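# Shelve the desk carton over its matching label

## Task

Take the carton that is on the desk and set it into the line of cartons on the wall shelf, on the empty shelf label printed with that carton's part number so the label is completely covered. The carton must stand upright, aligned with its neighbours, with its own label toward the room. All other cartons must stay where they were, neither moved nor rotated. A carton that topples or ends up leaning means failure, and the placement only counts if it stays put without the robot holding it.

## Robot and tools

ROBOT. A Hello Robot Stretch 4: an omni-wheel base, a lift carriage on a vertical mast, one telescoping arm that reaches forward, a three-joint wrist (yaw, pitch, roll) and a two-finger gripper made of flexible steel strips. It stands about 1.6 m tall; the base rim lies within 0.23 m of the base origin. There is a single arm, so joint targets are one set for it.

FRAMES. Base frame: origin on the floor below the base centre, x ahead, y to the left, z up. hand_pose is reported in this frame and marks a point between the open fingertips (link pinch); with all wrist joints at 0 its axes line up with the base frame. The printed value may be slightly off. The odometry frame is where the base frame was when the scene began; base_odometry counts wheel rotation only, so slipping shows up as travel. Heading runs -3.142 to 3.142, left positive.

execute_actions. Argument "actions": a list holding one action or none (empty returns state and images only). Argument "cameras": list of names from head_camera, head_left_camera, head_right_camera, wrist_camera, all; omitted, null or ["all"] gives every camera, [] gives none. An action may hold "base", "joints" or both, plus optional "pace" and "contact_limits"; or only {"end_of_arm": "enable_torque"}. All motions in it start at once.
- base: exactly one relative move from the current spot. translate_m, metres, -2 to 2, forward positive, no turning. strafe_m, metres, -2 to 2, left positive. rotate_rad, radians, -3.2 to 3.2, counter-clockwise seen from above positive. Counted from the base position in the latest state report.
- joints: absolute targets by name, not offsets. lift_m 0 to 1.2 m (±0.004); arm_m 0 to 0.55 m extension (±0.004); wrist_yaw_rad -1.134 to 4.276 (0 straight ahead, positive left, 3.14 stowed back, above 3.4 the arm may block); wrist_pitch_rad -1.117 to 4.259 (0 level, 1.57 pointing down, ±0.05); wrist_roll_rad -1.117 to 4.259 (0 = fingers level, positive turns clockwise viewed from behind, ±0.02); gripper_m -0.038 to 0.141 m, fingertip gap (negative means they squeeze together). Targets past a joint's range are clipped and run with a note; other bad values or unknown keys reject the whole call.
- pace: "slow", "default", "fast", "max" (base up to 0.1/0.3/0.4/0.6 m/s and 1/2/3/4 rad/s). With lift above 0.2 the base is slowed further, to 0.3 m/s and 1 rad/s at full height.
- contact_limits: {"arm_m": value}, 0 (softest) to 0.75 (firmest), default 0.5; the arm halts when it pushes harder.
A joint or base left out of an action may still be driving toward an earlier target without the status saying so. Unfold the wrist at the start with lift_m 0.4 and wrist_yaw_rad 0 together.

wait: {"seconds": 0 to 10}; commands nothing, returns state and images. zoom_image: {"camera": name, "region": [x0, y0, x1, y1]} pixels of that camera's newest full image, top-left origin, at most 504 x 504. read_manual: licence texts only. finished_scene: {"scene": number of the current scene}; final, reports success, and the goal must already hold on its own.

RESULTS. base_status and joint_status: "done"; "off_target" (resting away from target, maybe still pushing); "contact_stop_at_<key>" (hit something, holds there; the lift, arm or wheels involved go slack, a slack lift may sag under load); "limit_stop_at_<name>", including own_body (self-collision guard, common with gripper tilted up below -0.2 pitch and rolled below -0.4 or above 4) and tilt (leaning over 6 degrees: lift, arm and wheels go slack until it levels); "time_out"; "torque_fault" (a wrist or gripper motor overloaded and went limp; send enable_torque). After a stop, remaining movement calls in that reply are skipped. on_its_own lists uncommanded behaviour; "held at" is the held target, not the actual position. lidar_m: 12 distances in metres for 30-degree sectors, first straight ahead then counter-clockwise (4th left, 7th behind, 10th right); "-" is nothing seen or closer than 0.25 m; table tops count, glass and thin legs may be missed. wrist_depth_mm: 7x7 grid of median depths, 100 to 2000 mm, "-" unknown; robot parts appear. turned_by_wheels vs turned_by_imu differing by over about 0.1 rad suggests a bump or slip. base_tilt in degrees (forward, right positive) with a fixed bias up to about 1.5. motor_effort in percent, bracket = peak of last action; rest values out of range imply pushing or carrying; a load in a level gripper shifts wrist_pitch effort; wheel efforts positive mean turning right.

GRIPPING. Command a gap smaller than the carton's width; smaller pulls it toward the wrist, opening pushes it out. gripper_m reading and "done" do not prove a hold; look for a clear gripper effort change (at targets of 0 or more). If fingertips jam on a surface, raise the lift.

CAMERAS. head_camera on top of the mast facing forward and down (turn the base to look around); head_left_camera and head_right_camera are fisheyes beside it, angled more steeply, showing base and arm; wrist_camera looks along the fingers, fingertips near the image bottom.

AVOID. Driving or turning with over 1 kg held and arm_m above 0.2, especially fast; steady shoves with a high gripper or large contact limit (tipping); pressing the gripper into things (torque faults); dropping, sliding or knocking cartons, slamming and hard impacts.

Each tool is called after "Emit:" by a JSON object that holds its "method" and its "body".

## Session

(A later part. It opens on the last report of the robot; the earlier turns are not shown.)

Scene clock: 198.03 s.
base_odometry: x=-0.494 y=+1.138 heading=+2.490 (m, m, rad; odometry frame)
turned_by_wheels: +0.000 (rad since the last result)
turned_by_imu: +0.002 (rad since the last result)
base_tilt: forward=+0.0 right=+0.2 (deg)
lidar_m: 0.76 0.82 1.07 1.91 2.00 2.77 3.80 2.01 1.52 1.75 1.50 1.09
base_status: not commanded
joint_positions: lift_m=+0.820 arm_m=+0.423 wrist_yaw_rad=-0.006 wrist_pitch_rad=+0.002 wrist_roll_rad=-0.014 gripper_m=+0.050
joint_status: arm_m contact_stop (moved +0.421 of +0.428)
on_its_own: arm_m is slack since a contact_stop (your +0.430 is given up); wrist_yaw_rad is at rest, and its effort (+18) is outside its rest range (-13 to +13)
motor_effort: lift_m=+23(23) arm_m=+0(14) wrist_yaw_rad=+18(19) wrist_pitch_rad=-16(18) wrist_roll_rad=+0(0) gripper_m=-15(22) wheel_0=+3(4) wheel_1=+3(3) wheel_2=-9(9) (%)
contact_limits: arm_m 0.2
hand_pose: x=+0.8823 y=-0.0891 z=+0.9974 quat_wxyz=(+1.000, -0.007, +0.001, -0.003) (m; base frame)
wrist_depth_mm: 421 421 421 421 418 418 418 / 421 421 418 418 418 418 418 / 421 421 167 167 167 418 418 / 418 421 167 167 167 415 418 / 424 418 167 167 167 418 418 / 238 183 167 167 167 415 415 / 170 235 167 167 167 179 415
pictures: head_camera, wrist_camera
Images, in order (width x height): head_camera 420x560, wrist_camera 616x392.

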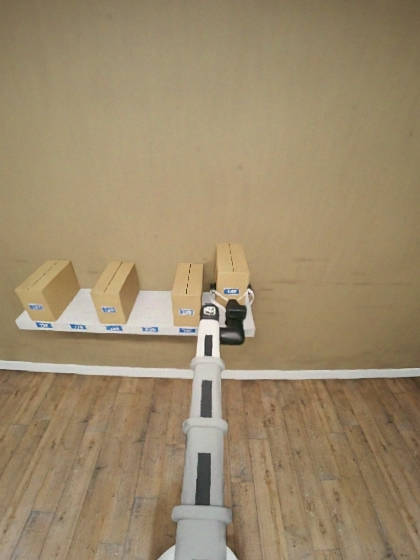

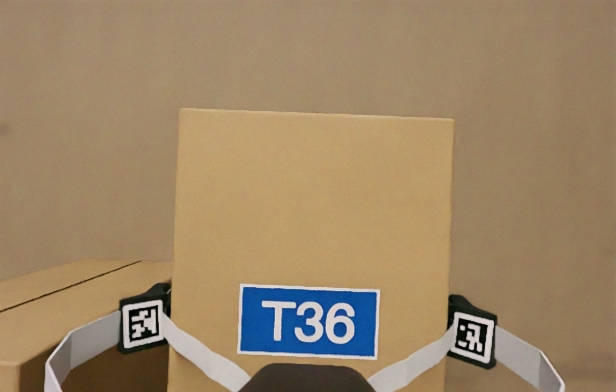

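Emit:
{"method": "execute_actions", "body": {"actions": [{"joints":{"arm_m":0.40},"pace":"slow"}], "cameras": []}}

Emit:
{"method": "execute_actions", "body": {"actions": [{"joints":{"lift_m":0.72},"pace":"slow"}], "cameras": ["head_camera","wrist_camera"]}}

Scene clock: 207.37 s.
base_odometry: x=-0.494 y=+1.138 heading=+2.490 (m, m, rad; odometry frame)
turned_by_wheels: +0.000 (rad since the last result)
turned_by_imu: +0.002 (rad since the last result)
base_tilt: forward=+0.0 right=+0.3 (deg)
lidar_m: 0.77 0.80 1.11 1.92 1.99 2.73 3.82 2.02 1.54 1.75 1.50 1.09
base_status: not commanded
joint_positions: lift_m=+0.820 arm_m=+0.401 wrist_yaw_rad=+0.000 wrist_pitch_rad=+0.001 wrist_roll_rad=-0.014 gripper_m=+0.050
joint_status: all done
motor_effort: lift_m=+23(23) arm_m=-7(7) wrist_yaw_rad=+1(17) wrist_pitch_rad=-15(16) wrist_roll_rad=+1(1) gripper_m=-19(20) wheel_0=+0(3) wheel_1=+1(3) wheel_2=-2(10) (%)
hand_pose: x=+0.8606 y=-0.0874 z=+0.9975 quat_wxyz=(+1.000, -0.007, +0.001, +0.000) (m; base frame)
wrist_depth_mm: 442 442 439 442 439 439 436 / 445 442 442 439 439 436 436 / 442 442 169 169 167 439 436 / 442 442 170 168 167 439 436 / 442 442 169 168 167 439 433 / 241 183 169 168 167 436 436 / 183 247 168 167 166 175 433
pictures: none
No camera images: the call's "cameras" was empty. Leave "cameras" out to get every camera's image.

Scene clock: 209.07 s.
base_odometry: x=-0.494 y=+1.138 heading=+2.490 (m, m, rad; odometry frame)
turned_by_wheels: +0.000 (rad since the last result)
turned_by_imu: +0.001 (rad since the last result)
base_tilt: forward=+0.0 right=+0.3 (deg)
lidar_m: 0.77 0.79 1.10 1.92 1.99 2.75 3.82 1.95 1.55 1.73 1.51 1.10
base_status: not commanded
joint_positions: lift_m=+0.720 arm_m=+0.401 wrist_yaw_rad=+0.000 wrist_pitch_rad=+0.001 wrist_roll_rad=-0.014 gripper_m=+0.050
joint_status: all done
motor_effort: lift_m=+14(21) arm_m=-7(7) wrist_yaw_rad=+1(1) wrist_pitch_rad=-15(15) wrist_roll_rad=+1(0) gripper_m=-19(18) wheel_0=+0(0) wheel_1=+2(2) wheel_2=-1(1) (%)
hand_pose: x=+0.8606 y=-0.0874 z=+0.8983 quat_wxyz=(+1.000, -0.007, +0.001, +0.000) (m; base frame)
wrist_depth_mm: 445 442 442 439 439 439 436 / 445 442 442 442 439 439 436 / 189 442 170 168 167 439 436 / 184 255 169 168 167 436 439 / 183 257 169 168 167 439 433 / 183 183 169 167 167 439 436 / 183 247 168 167 166 175 433
pictures: head_camera, wrist_camera
Images, in order (width x height): head_camera 420x560, wrist_camera 616x392.

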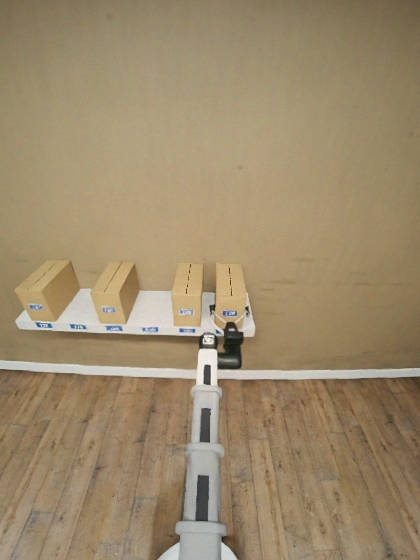

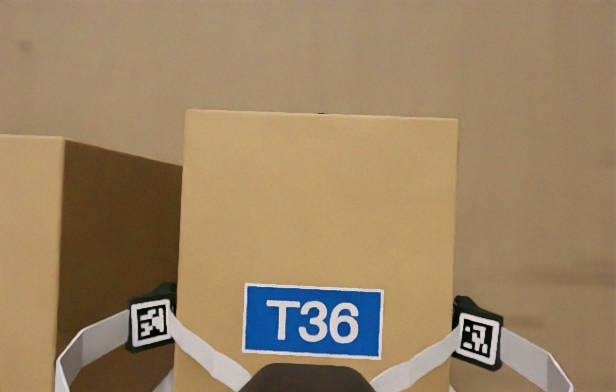

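Emit:
{"method": "execute_actions", "body": {"actions": [{"joints":{"arm_m":0.413},"pace":"slow","contact_limits":{"arm_m":0.2}}], "cameras": []}}

Emit:
{"method": "execute_actions", "body": {"actions": [{"joints":{"lift_m":0.705},"pace":"slow"}], "cameras": ["wrist_camera"]}}

Scene clock: 221.27 s.
base_odometry: x=-0.494 y=+1.138 heading=+2.490 (m, m, rad; odometry frame)
turned_by_wheels: +0.000 (rad since the last result)
turned_by_imu: +0.001 (rad since the last result)
base_tilt: forward=+0.0 right=+0.3 (deg)
lidar_m: 0.77 0.79 1.11 1.92 2.02 2.72 3.78 1.99 1.53 1.75 1.52 1.07
base_status: not commanded
joint_positions: lift_m=+0.720 arm_m=+0.412 wrist_yaw_rad=+0.000 wrist_pitch_rad=+0.001 wrist_roll_rad=-0.014 gripper_m=+0.050
joint_status: all done
motor_effort: lift_m=+13(14) arm_m=+7(7) wrist_yaw_rad=+1(1) wrist_pitch_rad=-15(15) wrist_roll_rad=+0(0) gripper_m=-21(19) wheel_0=+0(0) wheel_1=+2(2) wheel_2=-1(1) (%)
contact_limits: arm_m 0.2
hand_pose: x=+0.8711 y=-0.0874 z=+0.8983 quat_wxyz=(+1.000, -0.007, +0.001, +0.000) (m; base frame)
wrist_depth_mm: 433 433 436 430 430 427 427 / 433 433 430 430 427 430 427 / 189 430 170 169 168 427 427 / 173 254 170 168 167 424 424 / 173 258 169 168 167 427 424 / 175 183 169 167 167 424 427 / 173 246 169 167 166 176 424
pictures: none
No camera images: the call's "cameras" was empty. Leave "cameras" out to get every camera's image.

Scene clock: 222.10 s.
base_odometry: x=-0.494 y=+1.138 heading=+2.490 (m, m, rad; odometry frame)
turned_by_wheels: +0.000 (rad since the last result)
turned_by_imu: +0.000 (rad since the last result)
base_tilt: forward=+0.1 right=+0.3 (deg)
lidar_m: 0.77 0.81 1.09 1.92 1.99 2.74 3.84 1.99 1.54 1.74 1.53 1.08
base_status: not commanded
joint_positions: lift_m=+0.705 arm_m=+0.412 wrist_yaw_rad=+0.000 wrist_pitch_rad=-0.002 wrist_roll_rad=-0.014 gripper_m=+0.050
joint_status: all done
motor_effort: lift_m=+12(13) arm_m=+7(7) wrist_yaw_rad=+1(1) wrist_pitch_rad=-6(14) wrist_roll_rad=+0(1) gripper_m=-18(19) wheel_0=+0(0) wheel_1=+2(2) wheel_2=-1(1) (%)
hand_pose: x=+0.8711 y=-0.0874 z=+0.8843 quat_wxyz=(+1.000, -0.007, -0.001, +0.000) (m; base frame)
wrist_depth_mm: 433 433 433 433 430 430 427 / 433 433 433 430 430 427 427 / 174 293 170 169 167 424 427 / 174 254 170 168 167 427 427 / 174 257 169 168 167 424 424 / 175 183 169 168 167 427 424 / 172 247 169 167 166 175 424
pictures: wrist_camera
Images, in order (width x height): wrist_camera 616x392.

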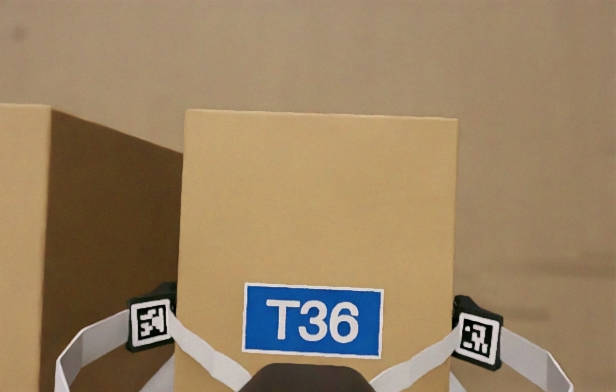

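Load off the wrist: resting. Release and retract.

Emit:
{"method": "execute_actions", "body": {"actions": [{"joints":{"gripper_m":0.141}}], "cameras": []}}

Emit:
{"method": "execute_actions", "body": {"actions": [{"joints":{"arm_m":0.05,"lift_m":0.66},"pace":"slow"}]}}

Scene clock: 238.07 s.
base_odometry: x=-0.494 y=+1.138 heading=+2.490 (m, m, rad; odometry frame)
turned_by_wheels: +0.000 (rad since the last result)
turned_by_imu: +0.001 (rad since the last result)
base_tilt: forward=+0.0 right=+0.3 (deg)
lidar_m: 0.76 0.80 1.09 1.91 1.99 2.74 3.82 2.01 1.55 1.72 1.49 1.08
base_status: not commanded
joint_positions: lift_m=+0.705 arm_m=+0.412 wrist_yaw_rad=-0.005 wrist_pitch_rad=-0.002 wrist_roll_rad=-0.014 gripper_m=+0.141
joint_status: all done
on_its_own: wrist_yaw_rad is at rest, and its effort (+15) is outside its rest range (-13 to +13)
motor_effort: lift_m=+13(13) arm_m=+7(7) wrist_yaw_rad=+15(28) wrist_pitch_rad=-7(7) wrist_roll_rad=+1(0) gripper_m=-1(24) wheel_0=+0(0) wheel_1=+1(2) wheel_2=-4(10) (%)
hand_pose: x=+0.8707 y=-0.0888 z=+0.8841 quat_wxyz=(+1.000, -0.007, -0.001, -0.002) (m; base frame)
wrist_depth_mm: 436 433 433 433 430 433 430 / 433 430 433 430 430 430 430 / 175 300 179 179 178 430 430 / 176 262 179 178 178 427 427 / 177 264 178 178 178 427 427 / 179 204 178 177 177 202 427 / 179 271 178 144 177 427 427
pictures: none
No camera images: the call's "cameras" was empty. Leave "cameras" out to get every camera's image.

Scene clock: 242.97 s.
base_odometry: x=-0.494 y=+1.138 heading=+2.490 (m, m, rad; odometry frame)
turned_by_wheels: +0.000 (rad since the last result)
turned_by_imu: +0.002 (rad since the last result)
base_tilt: forward=+0.0 right=+0.3 (deg)
lidar_m: 0.76 0.80 1.12 1.92 2.02 2.74 3.83 2.03 1.54 1.73 1.52 1.09
base_status: not commanded
joint_positions: lift_m=+0.660 arm_m=+0.051 wrist_yaw_rad=+0.000 wrist_pitch_rad=-0.001 wrist_roll_rad=-0.014 gripper_m=+0.141
joint_status: all done
motor_effort: lift_m=+13(13) arm_m=-7(7) wrist_yaw_rad=+1(15) wrist_pitch_rad=-8(8) wrist_roll_rad=+0(0) gripper_m=-2(2) wheel_0=+0(0) wheel_1=+1(1) wheel_2=-2(5) (%)
hand_pose: x=+0.5106 y=-0.0875 z=+0.8390 quat_wxyz=(+1.000, -0.007, -0.001, +0.000) (m; base frame)
wrist_depth_mm: 798 809 798 809 798 788 788 / 809 809 788 798 798 788 798 / 741 798 759 788 798 788 798 / 640 798 539 544 798 788 778 / 591 539 539 544 798 798 788 / 788 209 535 535 530 212 788 / 798 798 798 148 788 798 798
pictures: head_camera, head_left_camera, head_right_camera, wrist_camera
Images, in order (width x height): head_camera 420x560, head_left_camera 420x672, head_right_camera 420x672, wrist_camera 616x392.

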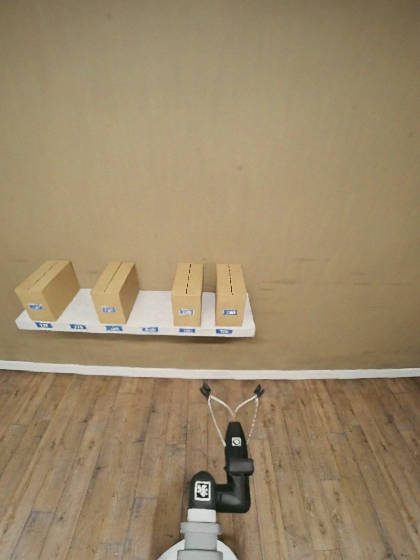

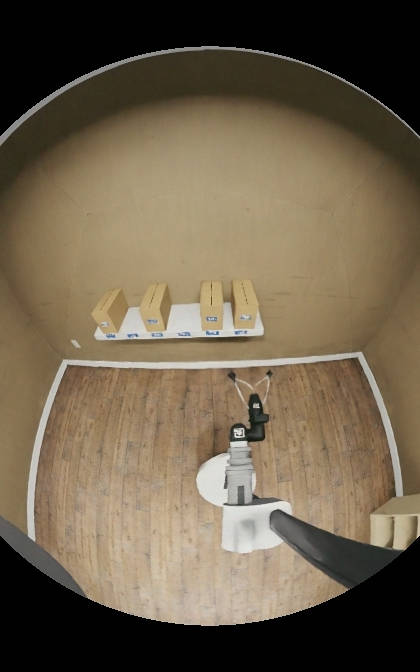

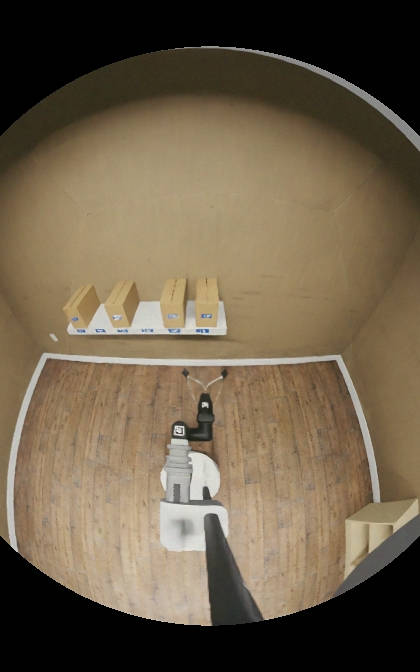

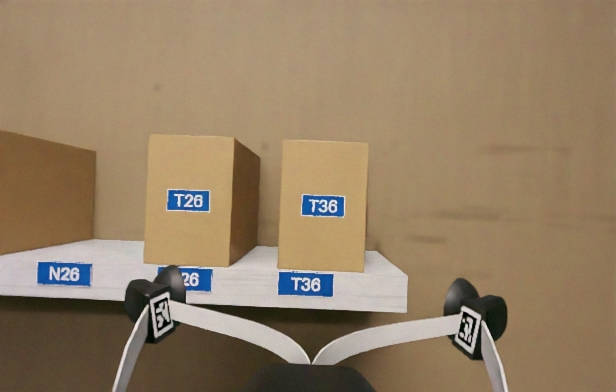

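Emit:
{"method": "execute_actions", "body": {"actions": [{"base":{"strafe_m":-0.25},"joints":{"lift_m":0.70,"gripper_m":0.0},"pace":"slow"}], "cameras": []}}

Emit:
{"method": "execute_actions", "body": {"actions": [{"joints":{"arm_m":0.52,"wrist_yaw_rad":0.5},"pace":"slow","contact_limits":{"arm_m":0.2}}], "cameras": ["head_camera","wrist_camera"]}}

Scene clock: 262.17 s.
base_odometry: x=-0.342 y=+1.336 heading=+2.490 (m, m, rad; odometry frame)
turned_by_wheels: +0.000 (rad since the last result)
turned_by_imu: +0.002 (rad since the last result)
base_tilt: forward=+0.0 right=+0.3 (deg)
lidar_m: 0.77 0.82 1.09 2.16 2.26 3.04 3.76 1.62 1.31 1.48 1.53 1.08
base_status: done
joint_positions: lift_m=+0.700 arm_m=+0.051 wrist_yaw_rad=+0.000 wrist_pitch_rad=-0.001 wrist_roll_rad=-0.014 gripper_m=+0.000
joint_status: all done
motor_effort: lift_m=+23(23) arm_m=-7(7) wrist_yaw_rad=+2(1) wrist_pitch_rad=-7(7) wrist_roll_rad=+0(1) gripper_m=-4(4) wheel_0=+2(1) wheel_1=-1(5) wheel_2=-1(2) (%)
hand_pose: x=+0.5106 y=-0.0875 z=+0.8782 quat_wxyz=(+1.000, -0.007, -0.001, +0.000) (m; base frame)
wrist_depth_mm: 809 798 809 820 809 798 798 / 820 809 809 809 798 798 809 / 820 809 809 809 809 809 788 / 549 549 741 809 798 809 798 / 549 554 715 809 798 798 798 / 539 539 539 206 798 798 798 / 809 809 809 158 181 798 788
pictures: none
No camera images: the call's "cameras" was empty. Leave "cameras" out to get every camera's image.

Scene clock: 268.13 s.
base_odometry: x=-0.342 y=+1.336 heading=+2.490 (m, m, rad; odometry frame)
turned_by_wheels: +0.000 (rad since the last result)
turned_by_imu: +0.002 (rad since the last result)
base_tilt: forward=+0.0 right=+0.3 (deg)
lidar_m: 0.75 0.83 1.12 2.17 2.27 3.06 3.74 1.64 1.33 1.48 1.52 1.07
base_status: not commanded
joint_positions: lift_m=+0.700 arm_m=+0.519 wrist_yaw_rad=+0.500 wrist_pitch_rad=-0.001 wrist_roll_rad=-0.014 gripper_m=+0.000
joint_status: all done
motor_effort: lift_m=+23(23) arm_m=+7(7) wrist_yaw_rad=+2(7) wrist_pitch_rad=-8(8) wrist_roll_rad=+0(0) gripper_m=-5(6) wheel_0=+1(2) wheel_1=-1(1) wheel_2=-1(1) (%)
contact_limits: arm_m 0.2
hand_pose: x=+0.9848 y=+0.0615 z=+0.8782 quat_wxyz=(+0.969, -0.007, -0.002, +0.247) (m; base frame)
wrist_depth_mm: 554 455 389 340 300 270 249 / 135 421 387 336 298 268 248 / 135 165 213 319 298 266 247 / 136 166 214 300 296 266 246 / 136 167 215 303 296 265 245 / 137 167 200 206 285 265 245 / 137 163 202 158 181 259 244
pictures: head_camera, wrist_camera
Images, in order (width x height): head_camera 420x560, wrist_camera 616x392.

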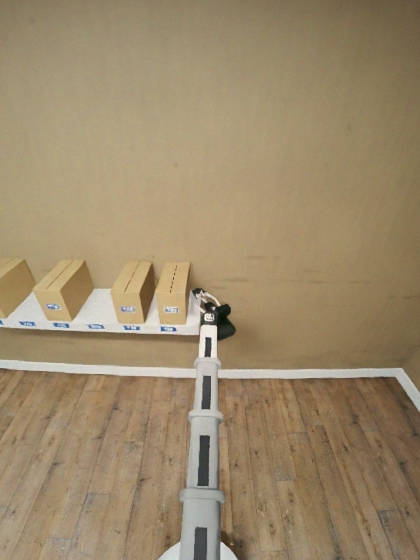

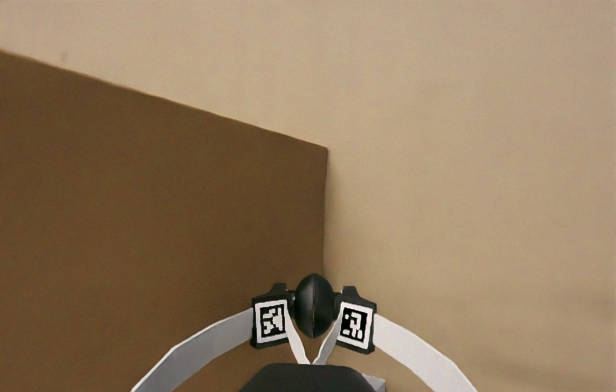

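Emit:
{"method": "execute_actions", "body": {"actions": [{"joints":{"arm_m":0.47},"pace":"slow"}], "cameras": []}}

Emit:
{"method": "execute_actions", "body": {"actions": [{"base":{"strafe_m":0.045},"pace":"slow"}], "cameras": ["head_camera","wrist_camera"]}}

Scene clock: 280.50 s.
base_odometry: x=-0.342 y=+1.336 heading=+2.490 (m, m, rad; odometry frame)
turned_by_wheels: +0.000 (rad since the last result)
turned_by_imu: +0.001 (rad since the last result)
base_tilt: forward=+0.0 right=+0.3 (deg)
lidar_m: 0.77 0.80 1.14 2.17 2.25 3.05 3.77 1.63 1.32 1.49 1.54 1.10
base_status: not commanded
joint_positions: lift_m=+0.700 arm_m=+0.471 wrist_yaw_rad=+0.500 wrist_pitch_rad=-0.001 wrist_roll_rad=-0.014 gripper_m=+0.000
joint_status: all done
motor_effort: lift_m=+23(23) arm_m=-7(7) wrist_yaw_rad=+2(2) wrist_pitch_rad=-7(8) wrist_roll_rad=+0(1) gripper_m=-5(5) wheel_0=+2(1) wheel_1=-1(1) wheel_2=+0(1) (%)
hand_pose: x=+0.9373 y=+0.0615 z=+0.8782 quat_wxyz=(+0.969, -0.007, -0.002, +0.247) (m; base frame)
wrist_depth_mm: 647 530 452 394 349 314 289 / 585 488 449 394 347 312 287 / 164 164 211 370 347 312 286 / 163 165 212 297 345 310 285 / 162 166 213 300 343 310 286 / 161 167 198 206 332 307 283 / 160 162 200 158 181 301 282
pictures: none
No camera images: the call's "cameras" was empty. Leave "cameras" out to get every camera's image.

Scene clock: 282.03 s.
base_odometry: x=-0.369 y=+1.301 heading=+2.490 (m, m, rad; odometry frame)
turned_by_wheels: +0.000 (rad since the last result)
turned_by_imu: +0.001 (rad since the last result)
base_tilt: forward=+0.0 right=+0.3 (deg)
lidar_m: 0.77 0.81 1.11 2.13 2.24 3.01 3.77 1.65 1.33 1.53 1.52 1.10
base_status: done
joint_positions: lift_m=+0.700 arm_m=+0.471 wrist_yaw_rad=+0.500 wrist_pitch_rad=-0.001 wrist_roll_rad=-0.014 gripper_m=+0.000
joint_status: not commanded
motor_effort: lift_m=+23(23) arm_m=-7(7) wrist_yaw_rad=+2(2) wrist_pitch_rad=-8(8) wrist_roll_rad=-1(0) gripper_m=-5(5) wheel_0=+0(1) wheel_1=+3(5) wheel_2=+0(0) (%)
hand_pose: x=+0.9372 y=+0.0615 z=+0.8782 quat_wxyz=(+0.969, -0.007, -0.002, +0.247) (m; base frame)
wrist_depth_mm: 647 535 452 394 347 312 286 / 179 151 439 392 347 312 286 / 161 146 187 277 345 309 285 / 160 147 189 263 338 309 285 / 158 148 190 264 340 307 282 / 157 149 182 204 332 307 282 / 156 144 178 159 181 301 281
pictures: head_camera, wrist_camera
Images, in order (width x height): head_camera 420x560, wrist_camera 616x392.

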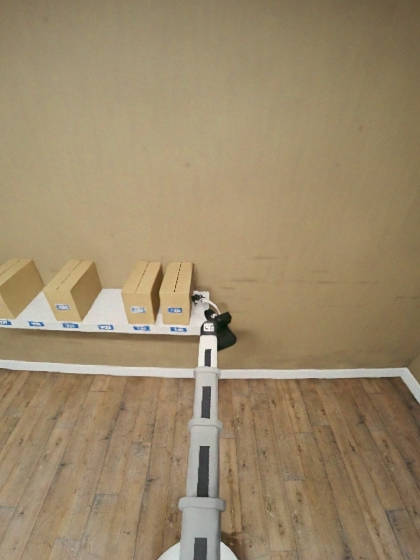

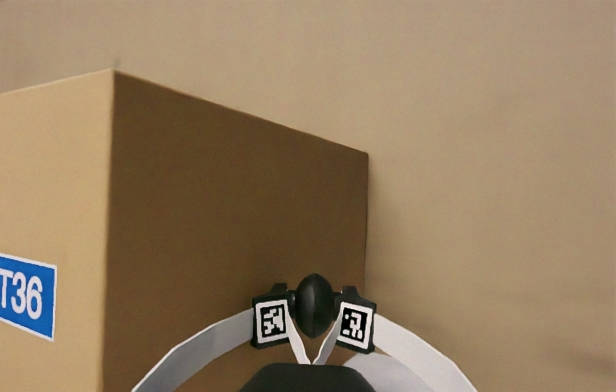

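Back off and check.

Emit:
{"method": "execute_actions", "body": {"actions": [{"base":{"strafe_m":-0.04},"pace":"slow"}], "cameras": []}}

Emit:
{"method": "execute_actions", "body": {"actions": [{"joints":{"arm_m":0.05,"wrist_yaw_rad":0.0}}], "cameras": []}}

Emit:
{"method": "execute_actions", "body": {"actions": [{"base":{"strafe_m":0.24},"joints":{"lift_m":0.64}}], "cameras": ["head_camera","wrist_camera"]}}

Scene clock: 293.70 s.
base_odometry: x=-0.345 y=+1.332 heading=+2.490 (m, m, rad; odometry frame)
turned_by_wheels: +0.000 (rad since the last result)
turned_by_imu: +0.001 (rad since the last result)
base_tilt: forward=+0.0 right=+0.3 (deg)
lidar_m: 0.79 0.79 1.10 2.17 2.26 3.03 3.29 1.62 1.34 1.48 1.54 1.08
base_status: done
joint_positions: lift_m=+0.700 arm_m=+0.471 wrist_yaw_rad=+0.500 wrist_pitch_rad=-0.001 wrist_roll_rad=-0.014 gripper_m=+0.000
joint_status: not commanded
motor_effort: lift_m=+23(23) arm_m=-7(7) wrist_yaw_rad=+2(2) wrist_pitch_rad=-9(8) wrist_roll_rad=+0(0) gripper_m=-3(3) wheel_0=+1(4) wheel_1=-3(3) wheel_2=+0(0) (%)
hand_pose: x=+0.9372 y=+0.0615 z=+0.8782 quat_wxyz=(+0.969, -0.007, -0.002, +0.247) (m; base frame)
wrist_depth_mm: 640 535 455 394 349 314 289 / 591 512 452 394 349 312 286 / 167 191 255 377 347 310 285 / 167 192 247 342 347 310 285 / 166 193 247 345 343 309 285 / 167 193 230 206 332 307 283 / 167 189 233 158 181 301 282
pictures: none
No camera images: the call's "cameras" was empty. Leave "cameras" out to get every camera's image.

Scene clock: 296.03 s.
base_odometry: x=-0.345 y=+1.332 heading=+2.490 (m, m, rad; odometry frame)
turned_by_wheels: +0.000 (rad since the last result)
turned_by_imu: +0.001 (rad since the last result)
base_tilt: forward=+0.0 right=+0.4 (deg)
lidar_m: 0.76 0.81 1.11 2.16 2.25 3.03 3.30 1.63 1.31 1.50 1.55 1.08
base_status: not commanded
joint_positions: lift_m=+0.700 arm_m=+0.051 wrist_yaw_rad=+0.000 wrist_pitch_rad=-0.001 wrist_roll_rad=-0.014 gripper_m=+0.000
joint_status: all done
motor_effort: lift_m=+23(23) arm_m=-7(6) wrist_yaw_rad=+1(5) wrist_pitch_rad=-8(9) wrist_roll_rad=+0(1) gripper_m=-4(3) wheel_0=+1(1) wheel_1=-3(3) wheel_2=+0(1) (%)
hand_pose: x=+0.5106 y=-0.0874 z=+0.8781 quat_wxyz=(+1.000, -0.007, -0.001, +0.000) (m; base frame)
wrist_depth_mm: 820 809 820 809 809 809 809 / 809 820 809 798 809 798 798 / 809 809 809 809 809 798 798 / 549 554 809 798 809 798 798 / 544 549 750 798 798 798 798 / 544 539 539 206 809 798 798 / 809 798 798 158 180 788 798
pictures: none
No camera images: the call's "cameras" was empty. Leave "cameras" out to get every camera's image.

Scene clock: 298.13 s.
base_odometry: x=-0.491 y=+1.142 heading=+2.490 (m, m, rad; odometry frame)
turned_by_wheels: +0.000 (rad since the last result)
turned_by_imu: +0.001 (rad since the last result)
base_tilt: forward=+0.0 right=+0.2 (deg)
lidar_m: 0.77 0.80 1.11 1.92 1.99 2.76 3.82 1.99 1.52 1.73 1.56 1.08
base_status: done
joint_positions: lift_m=+0.640 arm_m=+0.051 wrist_yaw_rad=+0.000 wrist_pitch_rad=-0.001 wrist_roll_rad=-0.014 gripper_m=+0.000
joint_status: all done
motor_effort: lift_m=+13(21) arm_m=-7(7) wrist_yaw_rad=+1(1) wrist_pitch_rad=-8(9) wrist_roll_rad=+0(0) gripper_m=-5(2) wheel_0=+1(5) wheel_1=-1(9) wheel_2=+0(1) (%)
hand_pose: x=+0.5106 y=-0.0874 z=+0.8189 quat_wxyz=(+1.000, -0.007, -0.001, +0.000) (m; base frame)
wrist_depth_mm: 798 809 809 798 809 788 798 / 809 798 788 798 798 798 788 / 683 798 549 544 788 788 788 / 647 798 539 544 798 788 798 / 539 535 539 539 798 788 788 / 809 798 798 206 798 788 798 / 798 798 798 158 180 788 788
pictures: head_camera, wrist_camera
Images, in order (width x height): head_camera 420x560, wrist_camera 616x392.

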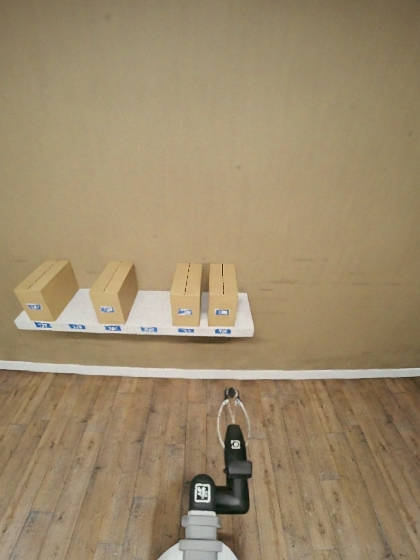

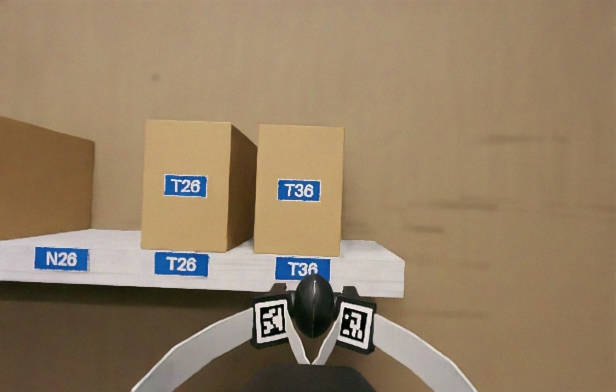

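Label 275–330 lies within the carton's 255–342. Done.

Emit:
{"method": "finished_scene", "body": {"scene": 2}}

The scene is finished: the task was done.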